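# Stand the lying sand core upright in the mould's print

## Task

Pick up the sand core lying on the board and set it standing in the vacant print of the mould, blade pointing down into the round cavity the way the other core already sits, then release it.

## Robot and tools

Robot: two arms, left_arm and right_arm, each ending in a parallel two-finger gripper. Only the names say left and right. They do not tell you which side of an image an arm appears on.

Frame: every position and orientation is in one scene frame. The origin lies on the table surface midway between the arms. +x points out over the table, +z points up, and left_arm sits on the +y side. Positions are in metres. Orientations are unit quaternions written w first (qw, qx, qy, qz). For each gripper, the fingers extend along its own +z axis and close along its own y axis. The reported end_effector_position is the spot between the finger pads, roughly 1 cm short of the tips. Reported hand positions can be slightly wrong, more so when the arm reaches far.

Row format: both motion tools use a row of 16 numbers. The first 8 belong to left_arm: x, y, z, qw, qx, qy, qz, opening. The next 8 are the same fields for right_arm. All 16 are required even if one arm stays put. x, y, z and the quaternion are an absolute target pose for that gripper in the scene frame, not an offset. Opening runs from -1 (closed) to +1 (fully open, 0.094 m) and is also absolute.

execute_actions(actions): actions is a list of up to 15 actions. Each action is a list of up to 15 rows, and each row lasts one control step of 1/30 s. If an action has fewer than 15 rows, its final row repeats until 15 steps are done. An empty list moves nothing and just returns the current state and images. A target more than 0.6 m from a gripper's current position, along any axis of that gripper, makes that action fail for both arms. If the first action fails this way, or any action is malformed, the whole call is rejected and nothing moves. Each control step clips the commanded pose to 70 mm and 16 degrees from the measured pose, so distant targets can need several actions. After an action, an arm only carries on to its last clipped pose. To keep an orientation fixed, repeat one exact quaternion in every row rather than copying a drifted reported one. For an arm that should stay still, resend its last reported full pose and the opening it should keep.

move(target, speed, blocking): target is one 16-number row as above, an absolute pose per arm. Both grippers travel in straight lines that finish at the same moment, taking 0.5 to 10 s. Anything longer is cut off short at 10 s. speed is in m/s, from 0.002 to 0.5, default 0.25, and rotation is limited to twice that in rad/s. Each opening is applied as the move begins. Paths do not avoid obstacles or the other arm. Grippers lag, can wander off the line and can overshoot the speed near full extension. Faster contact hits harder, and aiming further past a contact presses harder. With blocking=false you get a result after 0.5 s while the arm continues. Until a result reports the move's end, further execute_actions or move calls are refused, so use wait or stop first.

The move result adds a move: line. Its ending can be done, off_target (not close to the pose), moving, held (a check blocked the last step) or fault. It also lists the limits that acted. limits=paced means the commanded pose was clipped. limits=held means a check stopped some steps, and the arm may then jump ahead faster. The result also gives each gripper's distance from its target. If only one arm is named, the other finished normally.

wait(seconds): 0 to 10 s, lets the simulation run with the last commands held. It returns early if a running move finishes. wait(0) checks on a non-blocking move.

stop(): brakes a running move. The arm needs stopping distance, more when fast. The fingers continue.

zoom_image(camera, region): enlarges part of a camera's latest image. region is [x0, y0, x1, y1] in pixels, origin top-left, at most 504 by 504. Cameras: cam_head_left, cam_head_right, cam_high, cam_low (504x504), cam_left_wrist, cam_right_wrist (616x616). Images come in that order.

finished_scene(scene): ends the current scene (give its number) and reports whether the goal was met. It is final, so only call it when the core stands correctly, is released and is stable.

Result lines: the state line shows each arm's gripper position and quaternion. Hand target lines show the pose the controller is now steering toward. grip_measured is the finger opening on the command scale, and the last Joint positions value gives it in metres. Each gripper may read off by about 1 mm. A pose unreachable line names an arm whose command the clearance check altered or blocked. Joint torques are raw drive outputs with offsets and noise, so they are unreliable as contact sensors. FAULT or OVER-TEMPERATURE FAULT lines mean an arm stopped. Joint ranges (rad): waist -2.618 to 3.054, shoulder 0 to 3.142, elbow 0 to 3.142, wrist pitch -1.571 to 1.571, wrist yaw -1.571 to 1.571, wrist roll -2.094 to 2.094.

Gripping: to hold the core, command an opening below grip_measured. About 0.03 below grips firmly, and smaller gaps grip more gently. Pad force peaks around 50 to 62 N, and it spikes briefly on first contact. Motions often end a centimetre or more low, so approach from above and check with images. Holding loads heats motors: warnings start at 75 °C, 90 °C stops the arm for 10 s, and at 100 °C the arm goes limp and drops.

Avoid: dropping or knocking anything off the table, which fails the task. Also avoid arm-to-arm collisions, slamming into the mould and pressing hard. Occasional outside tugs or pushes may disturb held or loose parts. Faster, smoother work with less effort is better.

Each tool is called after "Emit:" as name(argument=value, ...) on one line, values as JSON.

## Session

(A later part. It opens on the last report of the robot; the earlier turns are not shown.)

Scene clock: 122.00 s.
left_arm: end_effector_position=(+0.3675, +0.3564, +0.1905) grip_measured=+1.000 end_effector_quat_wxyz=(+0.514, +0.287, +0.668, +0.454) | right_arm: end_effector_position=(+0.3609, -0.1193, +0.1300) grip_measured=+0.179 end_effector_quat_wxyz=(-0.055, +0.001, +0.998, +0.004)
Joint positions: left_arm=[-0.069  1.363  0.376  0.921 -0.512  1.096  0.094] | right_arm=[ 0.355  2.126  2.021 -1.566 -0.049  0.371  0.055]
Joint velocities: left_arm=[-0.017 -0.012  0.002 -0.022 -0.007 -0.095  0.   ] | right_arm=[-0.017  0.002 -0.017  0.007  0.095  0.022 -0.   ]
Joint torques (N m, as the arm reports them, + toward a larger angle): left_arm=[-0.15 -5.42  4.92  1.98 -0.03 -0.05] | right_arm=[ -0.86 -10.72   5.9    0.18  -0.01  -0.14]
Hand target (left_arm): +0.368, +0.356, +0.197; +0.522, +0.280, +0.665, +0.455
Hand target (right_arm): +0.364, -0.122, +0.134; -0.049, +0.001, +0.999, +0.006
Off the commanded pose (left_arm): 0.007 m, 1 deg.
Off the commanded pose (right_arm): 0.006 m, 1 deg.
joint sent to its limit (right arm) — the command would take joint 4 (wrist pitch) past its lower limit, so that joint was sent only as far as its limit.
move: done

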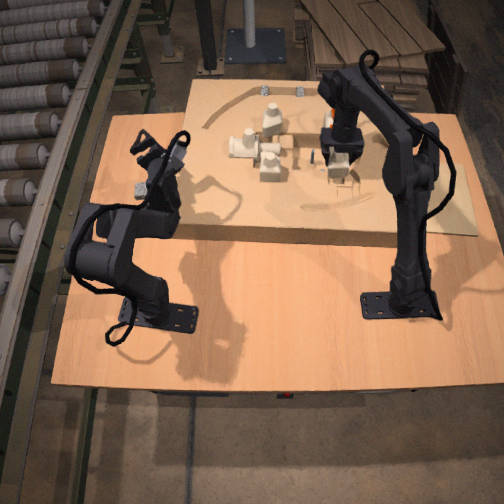

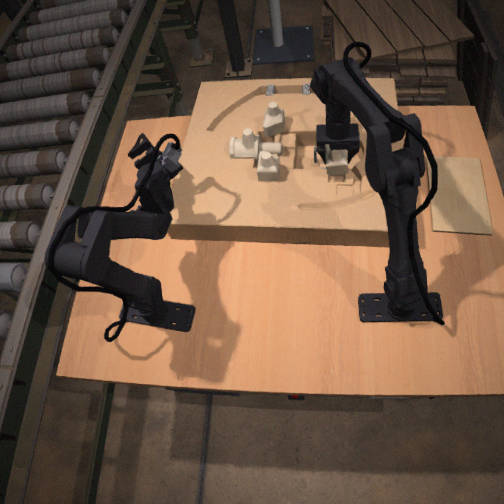

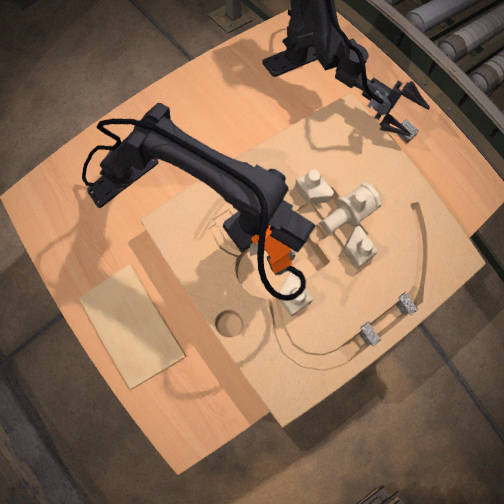

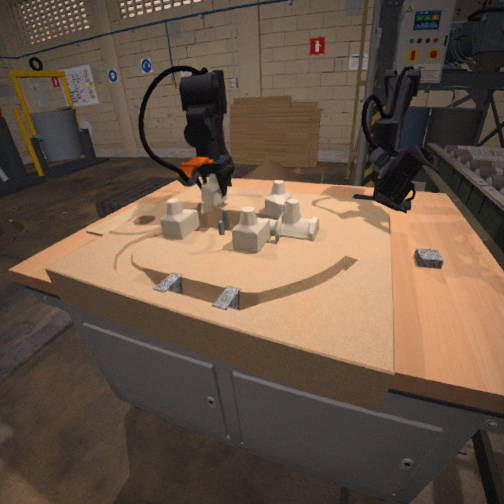

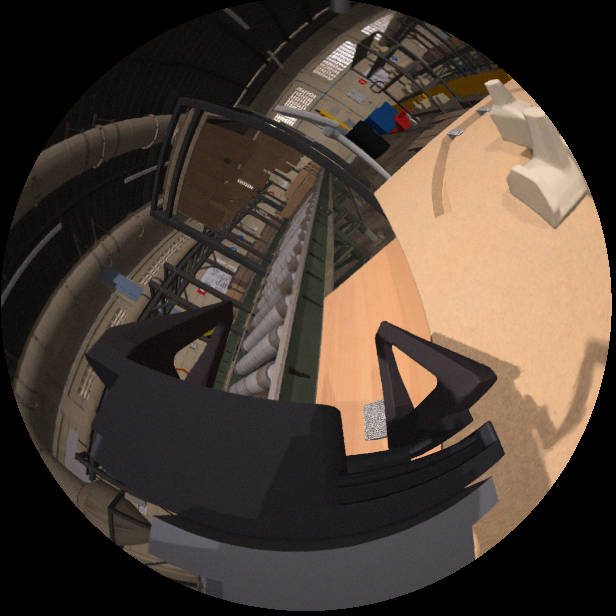

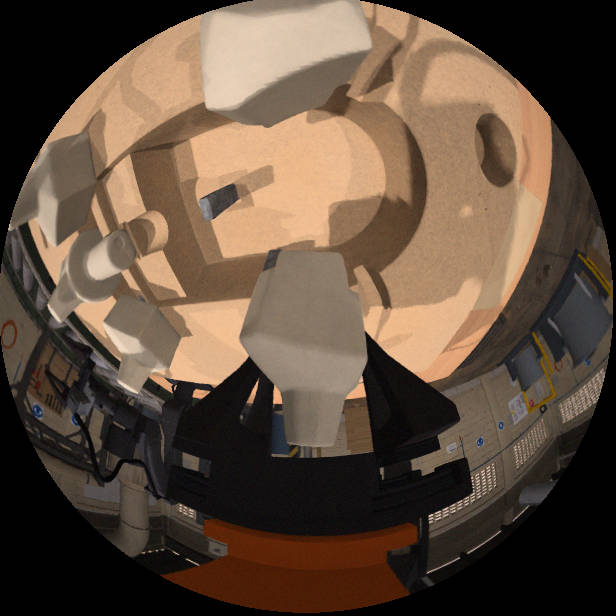

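Emit:
move(target=[0.368,0.356,0.197,0.522,0.28,0.665,0.455,1,0.354,-0.122,0.136,-0.07,0,0.9975,0,0.145], speed=0.02)

Emit:
zoom_image(camera="cam_low", region=[150,140,290,260])

Emit:
zoom_image(camera="cam_head_right", region=[280,110,400,210])

Scene clock: 127.00 s.
left_arm: end_effector_position=(+0.3675, +0.3564, +0.1905) grip_measured=+1.000 end_effector_quat_wxyz=(+0.514, +0.287, +0.668, +0.454) | right_arm: end_effector_position=(+0.3607, -0.1193, +0.1295) grip_measured=+0.179 end_effector_quat_wxyz=(-0.056, +0.001, +0.998, +0.004)
Joint positions: left_arm=[-0.069  1.363  0.376  0.921 -0.512  1.096  0.094] | right_arm=[ 0.355  2.126  2.02  -1.565 -0.049  0.371  0.055]
Joint velocities: left_arm=[ 0.002 -0.002 -0.002  0.007 -0.051  0.022  0.   ] | right_arm=[ 0.007 -0.002 -0.012 -0.037 -0.022 -0.051 -0.001]
Joint torques (N m, as the arm reports them, + toward a larger angle): left_arm=[-0.09 -5.38  4.91  1.93 -0.03 -0.05] | right_arm=[ -0.16 -13.06   3.33   0.17  -0.06  -0.06]
Hand target (left_arm): +0.368, +0.356, +0.197; +0.522, +0.280, +0.665, +0.455
Hand target (right_arm): +0.354, -0.122, +0.135; -0.055, +0.000, +0.998, +0.006
Off the commanded pose (left_arm): 0.007 m, 1 deg.
Off the commanded pose (right_arm): 0.010 m, 2 deg.
joint sent to its limit (right arm) — the command would take joint 4 (wrist pitch) past its lower limit, so that joint was sent only as far as its limit.
move: done

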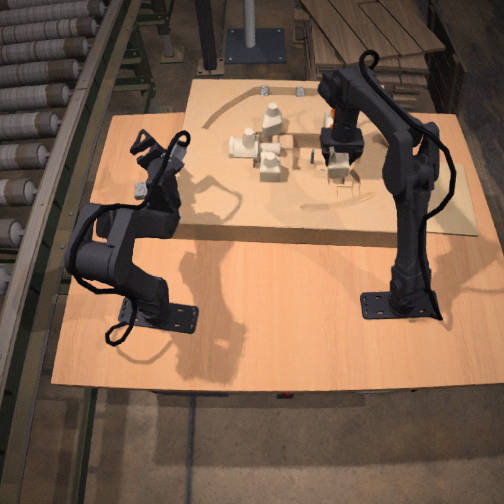

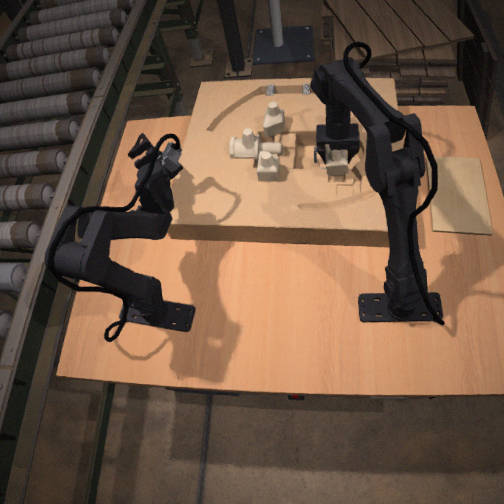

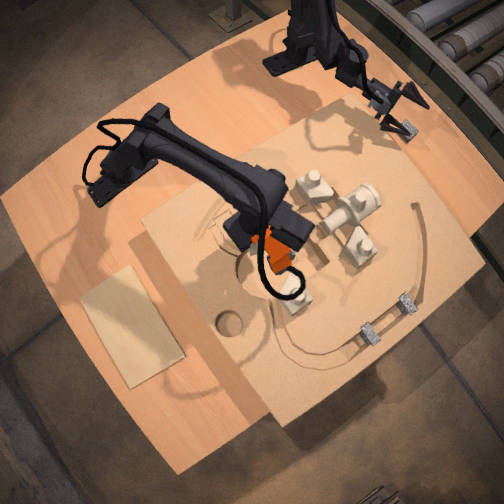

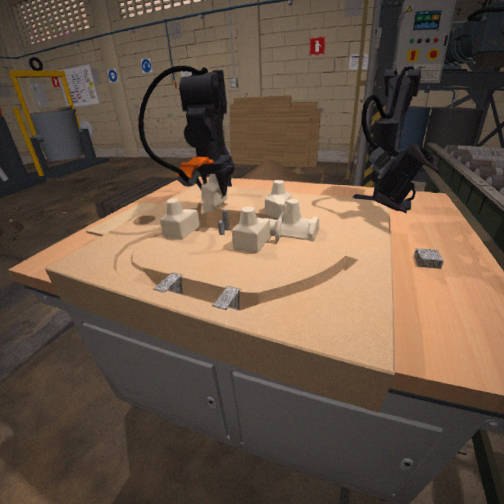

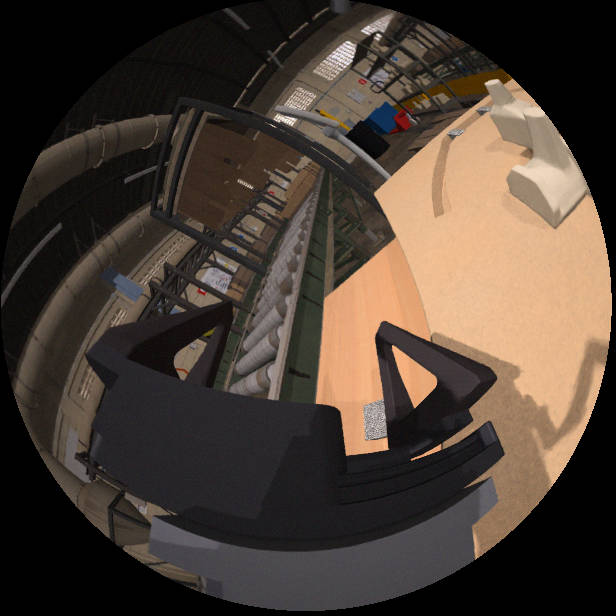

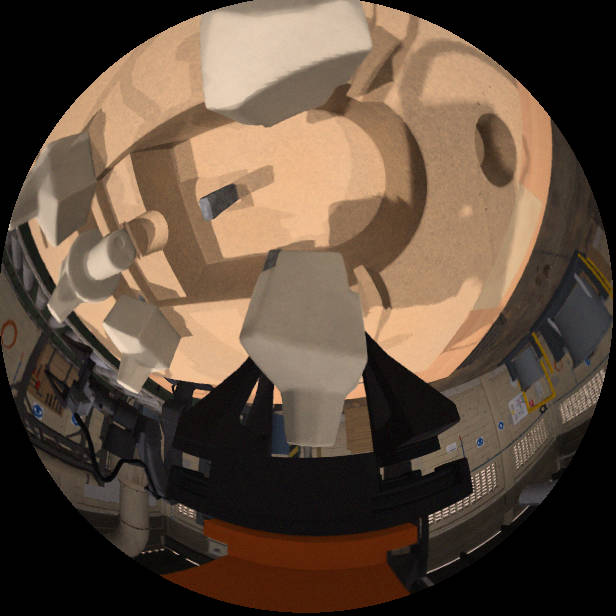

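Region (150, 140, 290, 260) of cam_low's 504x504 image, scaled by 3.600, with more detail than that image has; it fills the top 432 rows of this view, and the rest is white.

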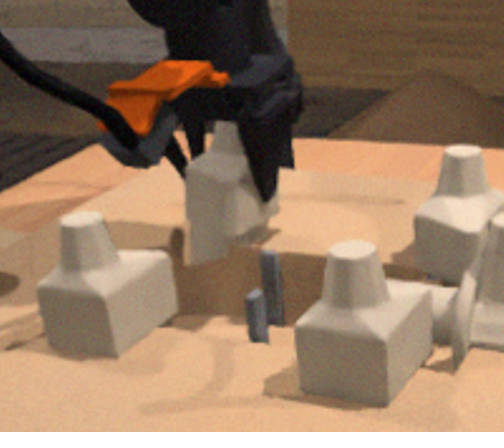

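Region (280, 110, 400, 210) of cam_head_right's 504x504 image, scaled by 4.200, with more detail than that image has.

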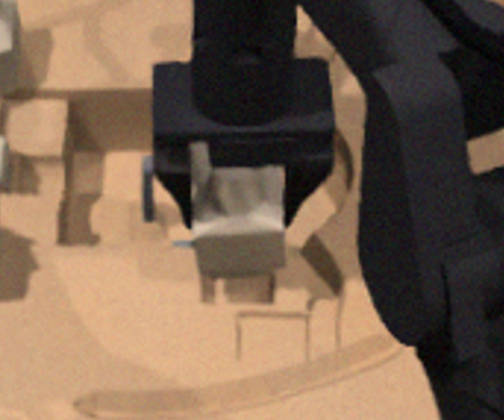

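Emit:
move(target=[0.368,0.356,0.197,0.522,0.28,0.665,0.455,1,0.353,-0.122,0.126,-0.075,0,0.9972,0,0.145], speed=0.015)

Emit:
zoom_image(camera="cam_low", region=[150,140,290,260])

Emit:
zoom_image(camera="cam_head_right", region=[280,110,400,210])

Scene clock: 132.13 s.
left_arm: end_effector_position=(+0.3675, +0.3564, +0.1905) grip_measured=+1.000 end_effector_quat_wxyz=(+0.514, +0.287, +0.668, +0.454) | right_arm: end_effector_position=(+0.3605, -0.1193, +0.1290) grip_measured=+0.179 end_effector_quat_wxyz=(-0.057, +0.001, +0.998, +0.004)
Joint positions: left_arm=[-0.069  1.363  0.376  0.921 -0.512  1.096  0.094] | right_arm=[ 0.355  2.126  2.017 -1.564 -0.049  0.371  0.055]
Joint velocities: left_arm=[ 0.012  0.002  0.012 -0.022 -0.022 -0.037  0.   ] | right_arm=[ 0.012 -0.012  0.017 -0.051 -0.022 -0.022  0.001]
Joint torques (N m, as the arm reports them, + toward a larger angle): left_arm=[-0.1  -5.41  5.    1.97 -0.02 -0.05] | right_arm=[ -0.21 -11.2    3.04   0.16  -0.1   -0.08]
Hand target (left_arm): +0.368, +0.356, +0.197; +0.522, +0.280, +0.665, +0.455
Hand target (right_arm): +0.353, -0.122, +0.126; -0.069, +0.000, +0.998, +0.003
Off the commanded pose (left_arm): 0.007 m, 1 deg.
Off the commanded pose (right_arm): 0.008 m, 2 deg.
joint sent to its limit (right arm) — the command would take joint 4 (wrist pitch) past its lower limit, so that joint was sent only as far as its limit.
move: done

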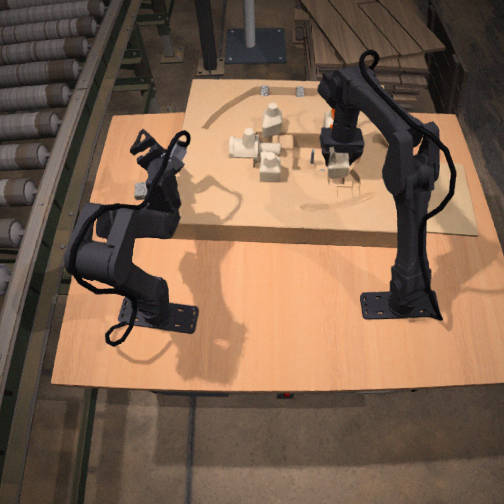

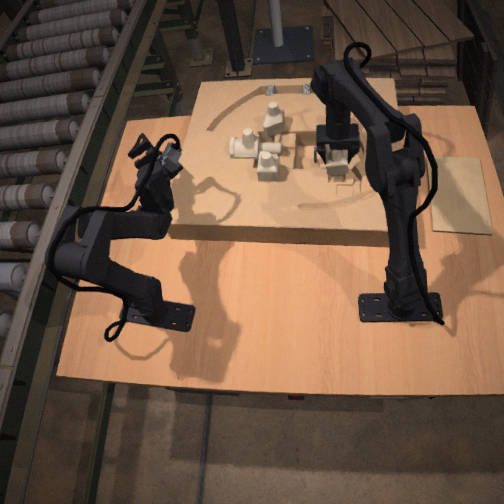

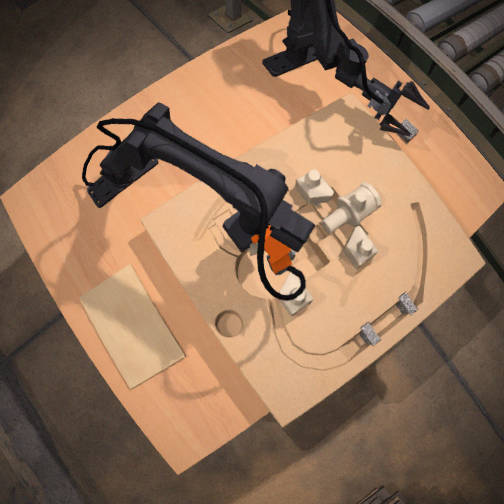

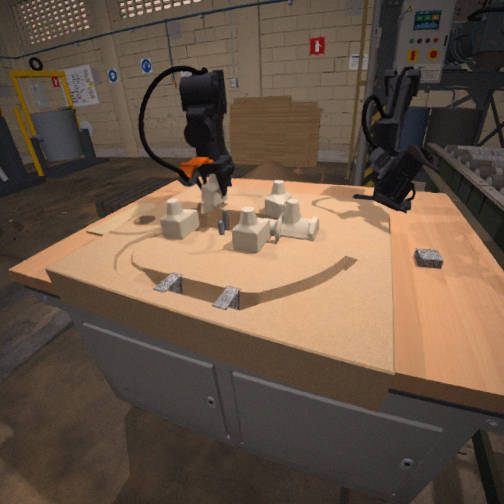

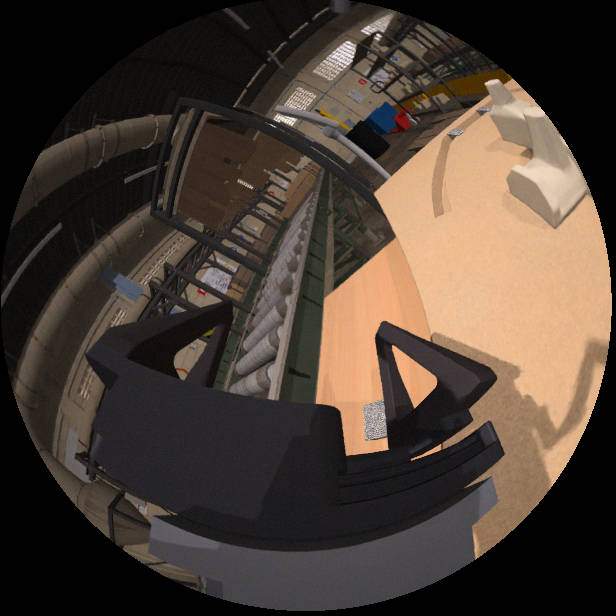

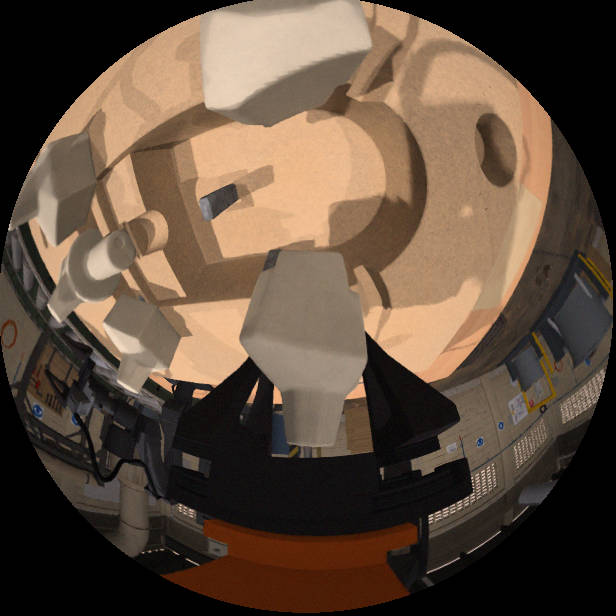

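Region (150, 140, 290, 260) of cam_low's 504x504 image, scaled by 3.600, with more detail than that image has; it fills the top 432 rows of this view, and the rest is white.

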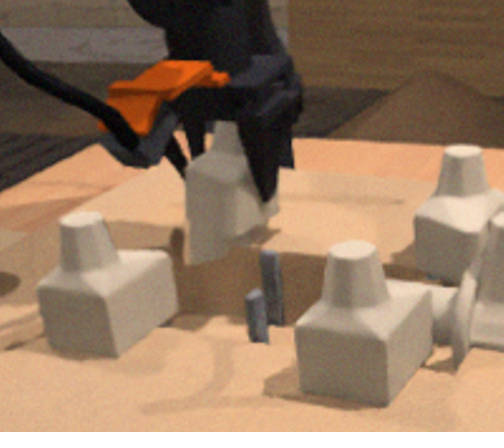

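Region (280, 110, 400, 210) of cam_head_right's 504x504 image, scaled by 4.200, with more detail than that image has.

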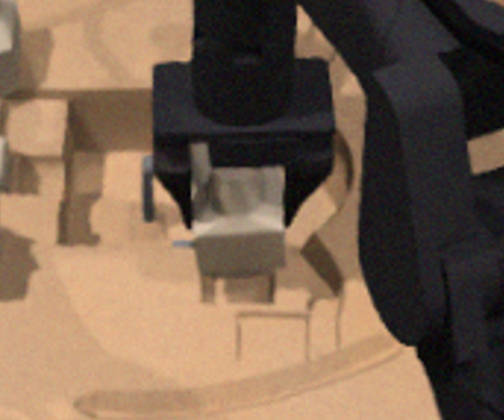

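Foot rests on the lip. Lift via shoulder and retract.

Emit:
move(target=[0.368,0.356,0.197,0.522,0.28,0.665,0.455,1,0.348,-0.123,0.147,-0.06,0,0.998,0,0.145], speed=0.02)

Emit:
zoom_image(camera="cam_low", region=[150,140,290,260])

Emit:
zoom_image(camera="cam_head_right", region=[280,110,400,210])

Scene clock: 135.93 s.
left_arm: end_effector_position=(+0.3675, +0.3564, +0.1905) grip_measured=+1.000 end_effector_quat_wxyz=(+0.514, +0.287, +0.668, +0.454) | right_arm: end_effector_position=(+0.3542, -0.1218, +0.1297) grip_measured=+0.179 end_effector_quat_wxyz=(-0.057, +0.001, +0.998, +0.004)
Joint positions: left_arm=[-0.069  1.363  0.376  0.921 -0.512  1.096  0.094] | right_arm=[ 0.355  2.095  1.972 -1.551 -0.049  0.371  0.055]
Joint velocities: left_arm=[-0.022 -0.012  0.007  0.022  0.037 -0.007  0.   ] | right_arm=[ 0.017 -0.002 -0.002 -0.095 -0.037  0.022  0.   ]
Joint torques (N m, as the arm reports them, + toward a larger angle): left_arm=[-0.15 -5.47  4.99  1.96 -0.04 -0.06] | right_arm=[  0.36 -13.94   4.97   0.03   0.02   0.01]
Hand target (left_arm): +0.368, +0.356, +0.197; +0.522, +0.280, +0.665, +0.455
Hand target (right_arm): +0.348, -0.123, +0.146; -0.043, +0.000, +0.999, +0.007
Off the commanded pose (left_arm): 0.007 m, 1 deg.
Off the commanded pose (right_arm): 0.018 m, 1 deg.
joint sent to its limit (right arm) — the command would take joint 4 (wrist pitch) past its lower limit, so that joint was sent only as far as its limit.
move: off_target (right_arm)

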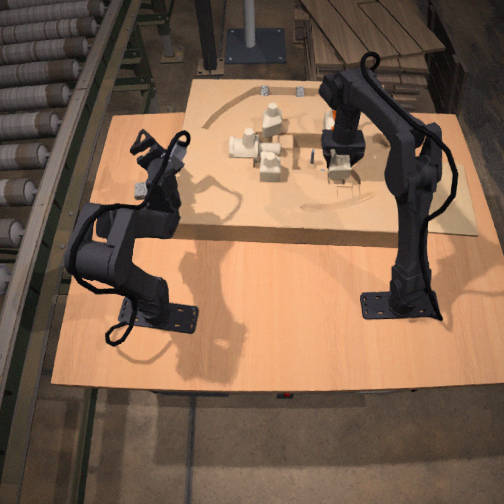

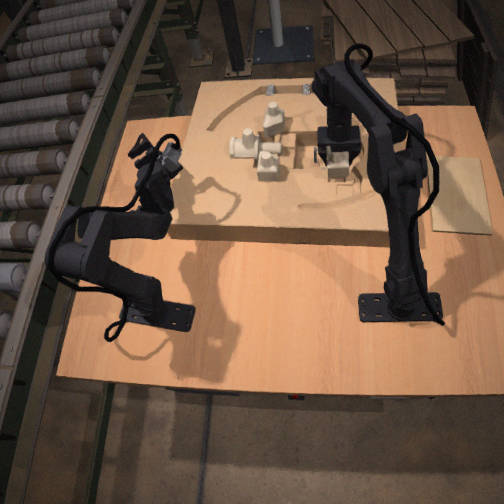

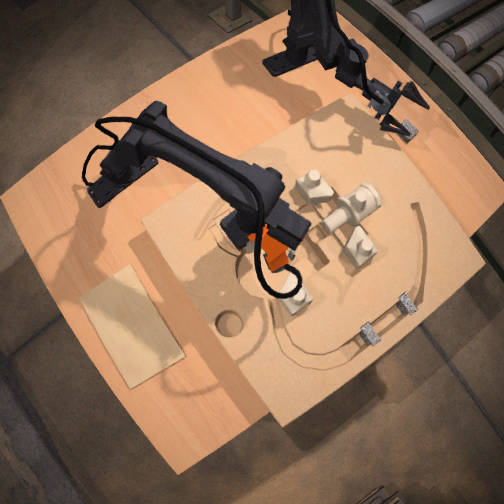

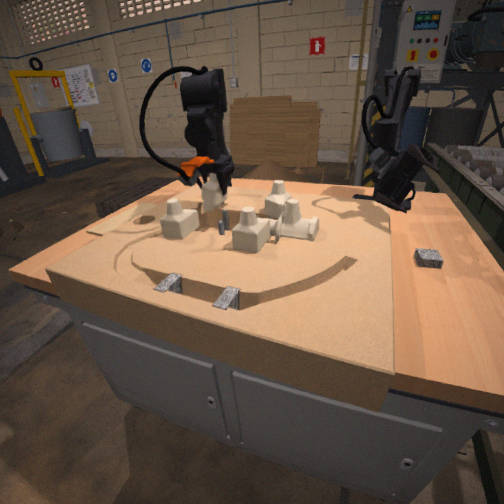

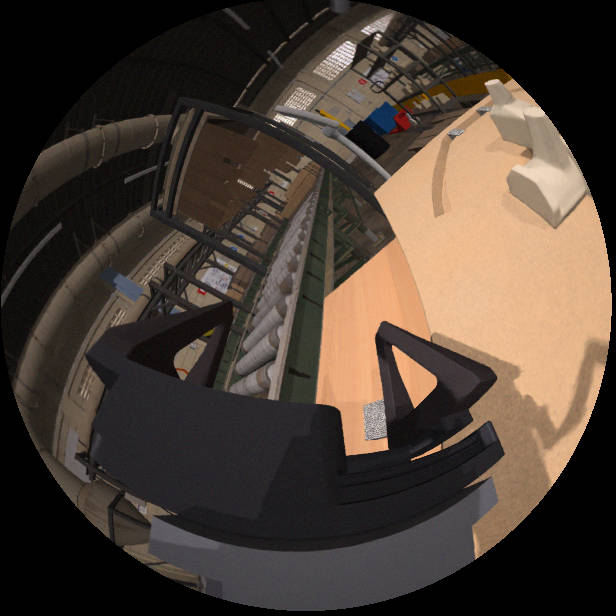

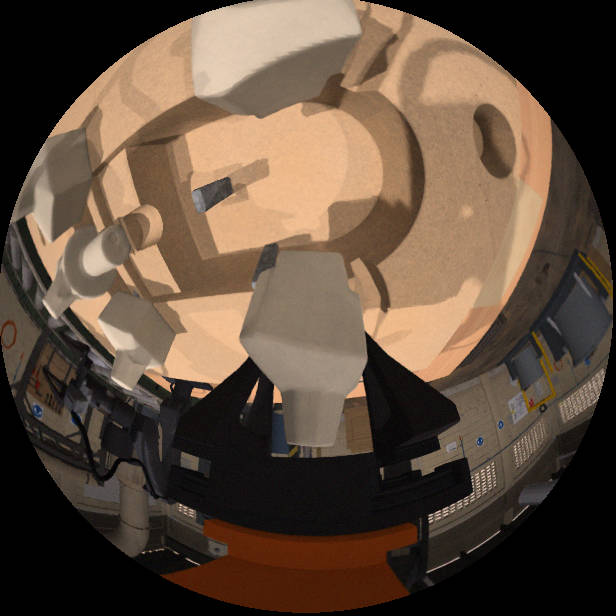

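Region (150, 140, 290, 260) of cam_low's 504x504 image, scaled by 3.600, with more detail than that image has; it fills the top 432 rows of this view, and the rest is white.

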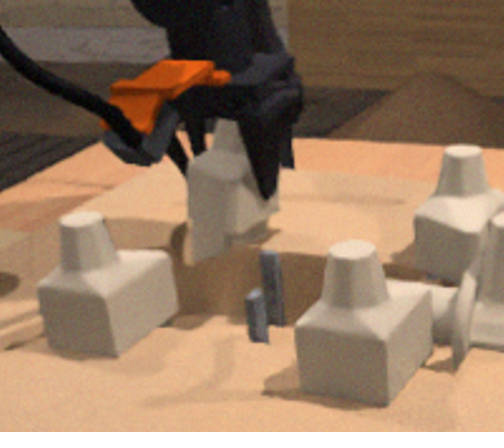

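Region (280, 110, 400, 210) of cam_head_right's 504x504 image, scaled by 4.200, with more detail than that image has.

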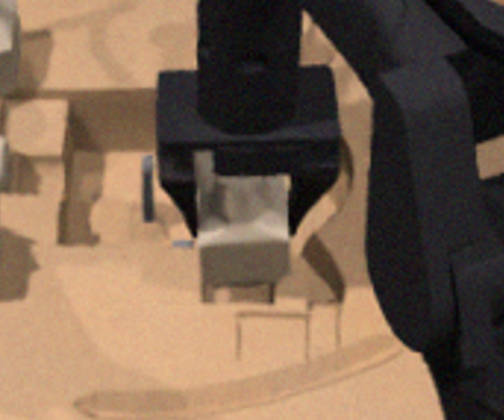

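Emit:
move(target=[0.368,0.356,0.197,0.522,0.28,0.665,0.455,1,0.343,-0.118,0.146,-0.065,0,0.998,0,0.145], speed=0.015)

Emit:
zoom_image(camera="cam_low", region=[150,140,290,260])

Emit:
zoom_image(camera="cam_head_right", region=[280,110,400,210])

Scene clock: 140.63 s.
left_arm: end_effector_position=(+0.3675, +0.3564, +0.1905) grip_measured=+1.000 end_effector_quat_wxyz=(+0.514, +0.287, +0.668, +0.454) | right_arm: end_effector_position=(+0.3499, -0.1196, +0.1291) grip_measured=+0.179 end_effector_quat_wxyz=(-0.061, +0.001, +0.998, +0.002)
Joint positions: left_arm=[-0.069  1.363  0.376  0.921 -0.512  1.096  0.094] | right_arm=[ 0.364  2.09   1.96  -1.553 -0.049  0.38   0.055]
Joint velocities: left_arm=[ 0.007  0.007 -0.007 -0.037 -0.037 -0.007  0.   ] | right_arm=[-0.002  0.012  0.007 -0.007 -0.037  0.066 -0.   ]
Joint torques (N m, as the arm reports them, + toward a larger angle): left_arm=[-0.12 -5.39  5.02  1.98 -0.07 -0.07] | right_arm=[  0.76 -13.81   5.01   0.    -0.04   0.05]
Hand target (left_arm): +0.368, +0.356, +0.197; +0.522, +0.280, +0.665, +0.455
Hand target (right_arm): +0.343, -0.118, +0.145; -0.048, +0.000, +0.999, +0.007
Off the commanded pose (left_arm): 0.007 m, 1 deg.
Off the commanded pose (right_arm): 0.018 m, 1 deg.
joint sent to its limit (right arm) — the command would take joint 4 (wrist pitch) past its lower limit, so that joint was sent only as far as its limit.
move: off_target (right_arm)

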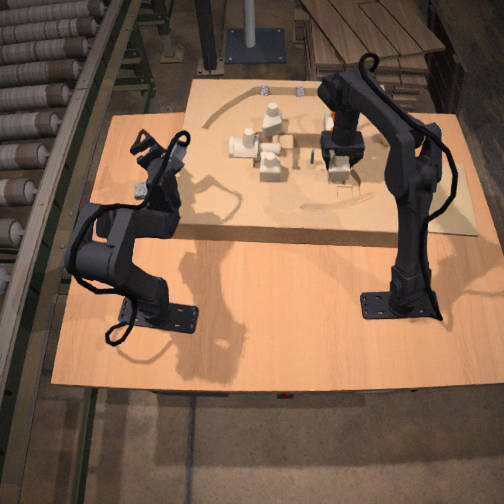

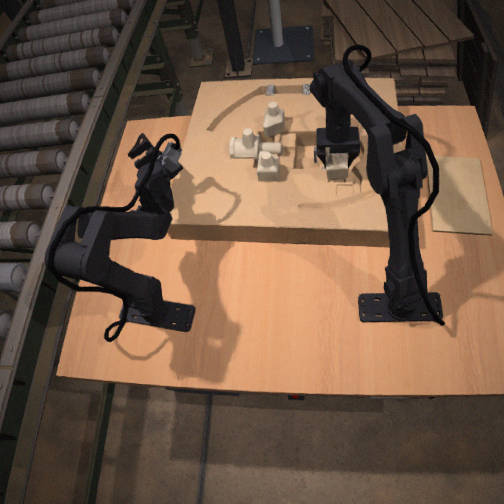

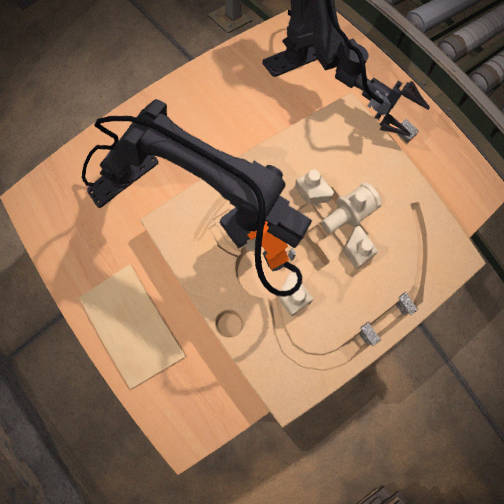

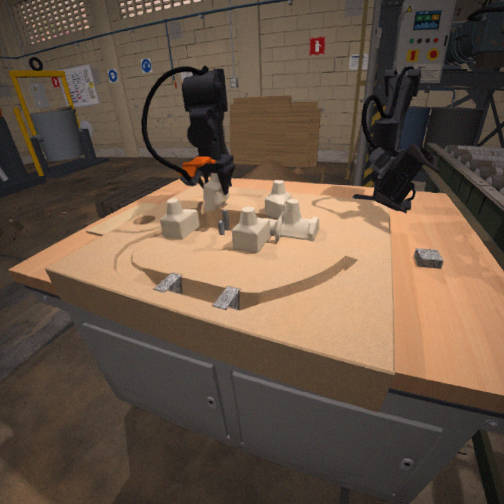

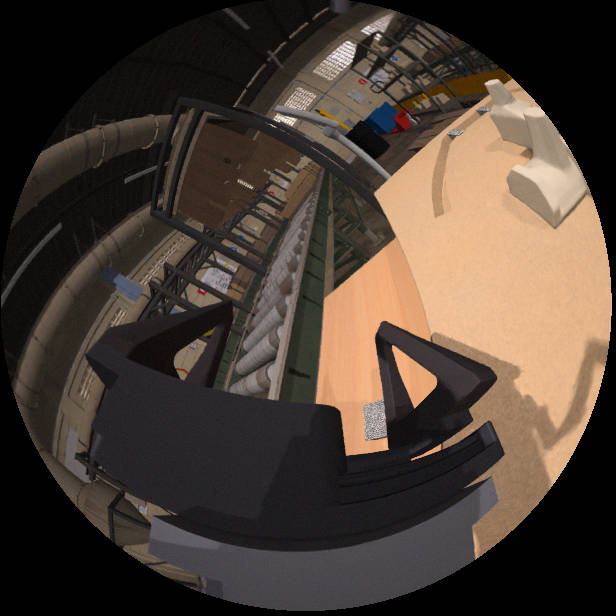

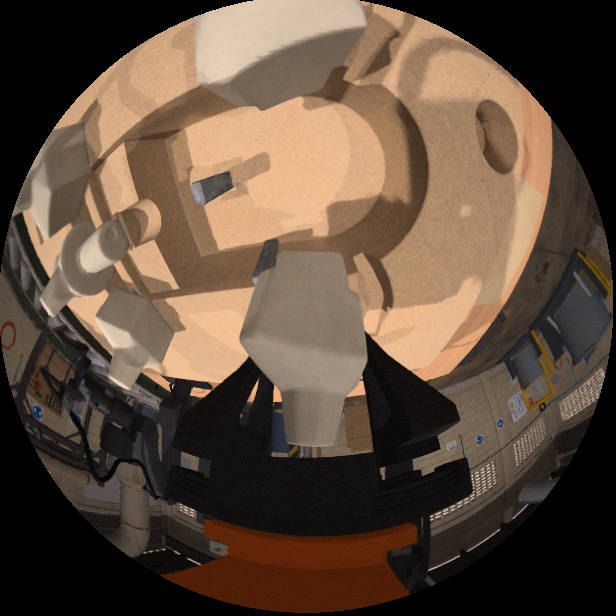

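Region (150, 140, 290, 260) of cam_low's 504x504 image, scaled by 3.600, with more detail than that image has; it fills the top 432 rows of this view, and the rest is white.

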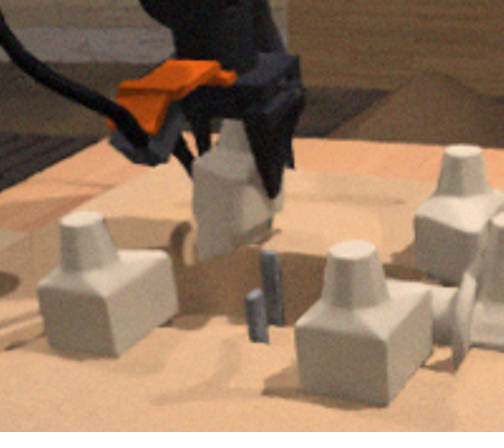

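Region (280, 110, 400, 210) of cam_head_right's 504x504 image, scaled by 4.200, with more detail than that image has.

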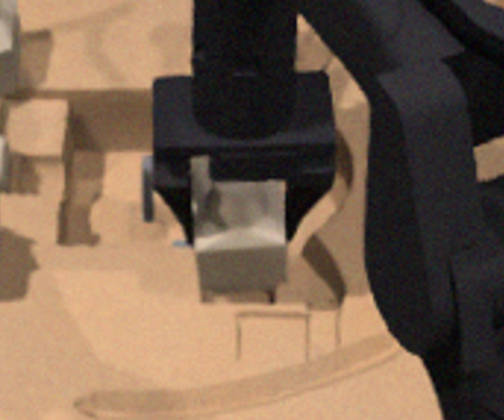

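Try descending.

Emit:
move(target=[0.368,0.356,0.197,0.522,0.28,0.665,0.455,1,0.344,-0.119,0.13,-0.08,0,0.9968,0,0.145], speed=0.015)

Emit:
zoom_image(camera="cam_low", region=[150,140,290,260])

Emit:
zoom_image(camera="cam_head_right", region=[280,110,400,210])

Scene clock: 145.07 s.
left_arm: end_effector_position=(+0.3675, +0.3564, +0.1905) grip_measured=+1.000 end_effector_quat_wxyz=(+0.514, +0.287, +0.668, +0.454) | right_arm: end_effector_position=(+0.3499, -0.1196, +0.1291) grip_measured=+0.179 end_effector_quat_wxyz=(-0.061, +0.001, +0.998, +0.002)
Joint positions: left_arm=[-0.069  1.363  0.376  0.921 -0.512  1.096  0.094] | right_arm=[ 0.364  2.09   1.96  -1.553 -0.05   0.381  0.055]
Joint velocities: left_arm=[-0.012 -0.022 -0.007  0.037 -0.007  0.007  0.   ] | right_arm=[-0.012 -0.002 -0.007 -0.007  0.007 -0.007 -0.001]
Joint torques (N m, as the arm reports them, + toward a larger angle): left_arm=[-0.01 -5.39  4.93  1.96 -0.04 -0.05] | right_arm=[  0.11 -10.47   4.78   0.01  -0.15  -0.04]
Hand target (left_arm): +0.368, +0.356, +0.197; +0.522, +0.280, +0.665, +0.455
Hand target (right_arm): +0.344, -0.119, +0.130; -0.071, +0.000, +0.997, +0.004
Off the commanded pose (left_arm): 0.007 m, 1 deg.
Off the commanded pose (right_arm): 0.006 m, 2 deg.
joint sent to its limit (right arm) — the command would take joint 4 (wrist pitch) past its lower limit, so that joint was sent only as far as its limit.
move: done

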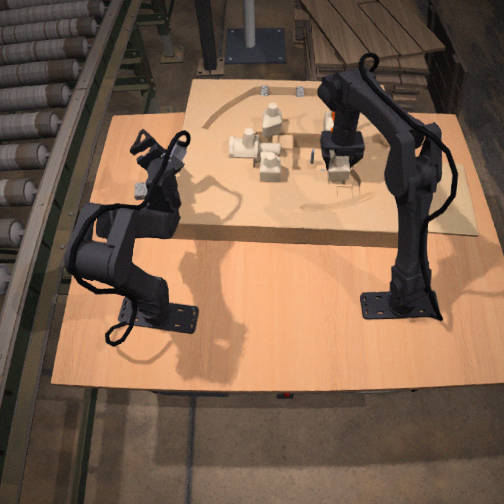

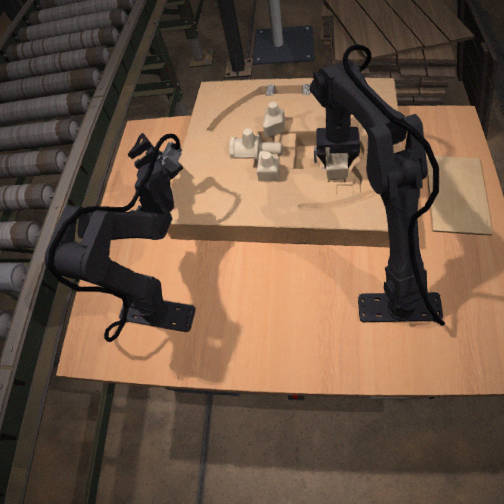

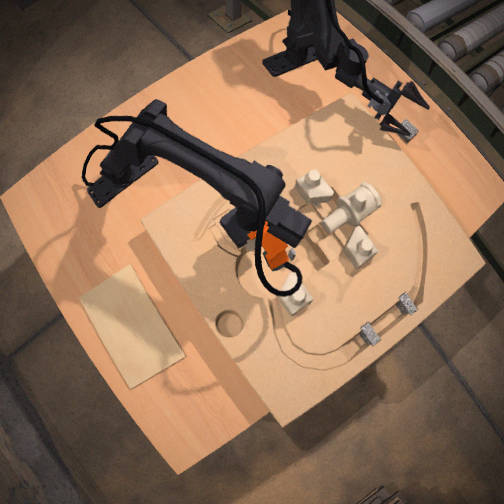

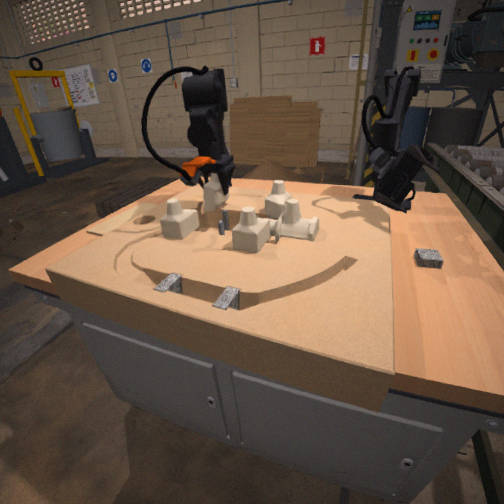

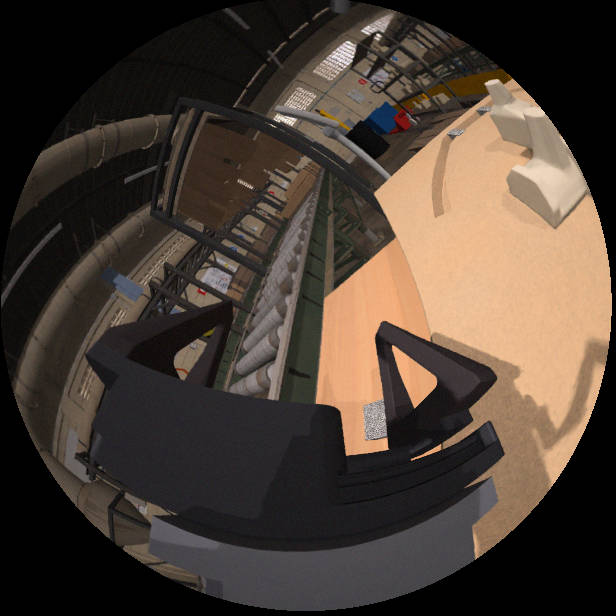

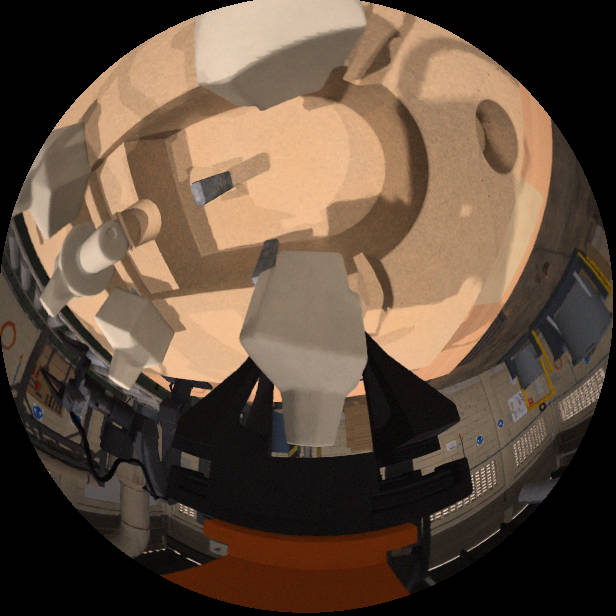

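Region (150, 140, 290, 260) of cam_low's 504x504 image, scaled by 3.600, with more detail than that image has; it fills the top 432 rows of this view, and the rest is white.

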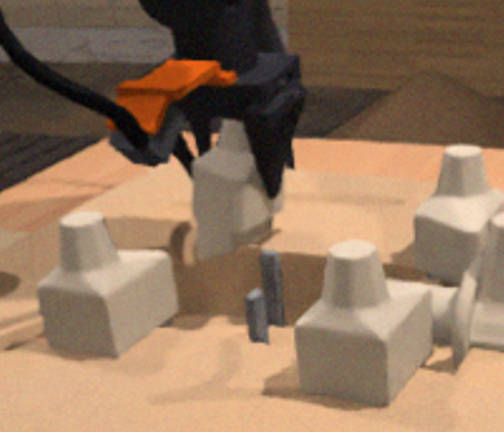

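Region (280, 110, 400, 210) of cam_head_right's 504x504 image, scaled by 4.200, with more detail than that image has.

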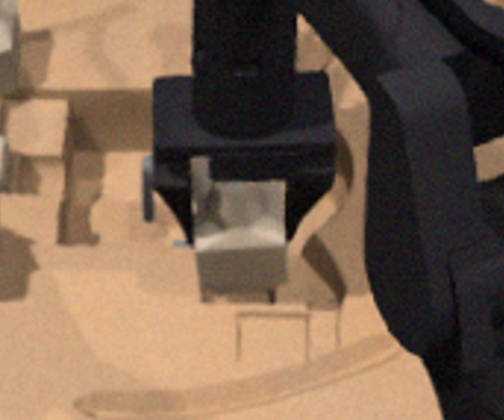

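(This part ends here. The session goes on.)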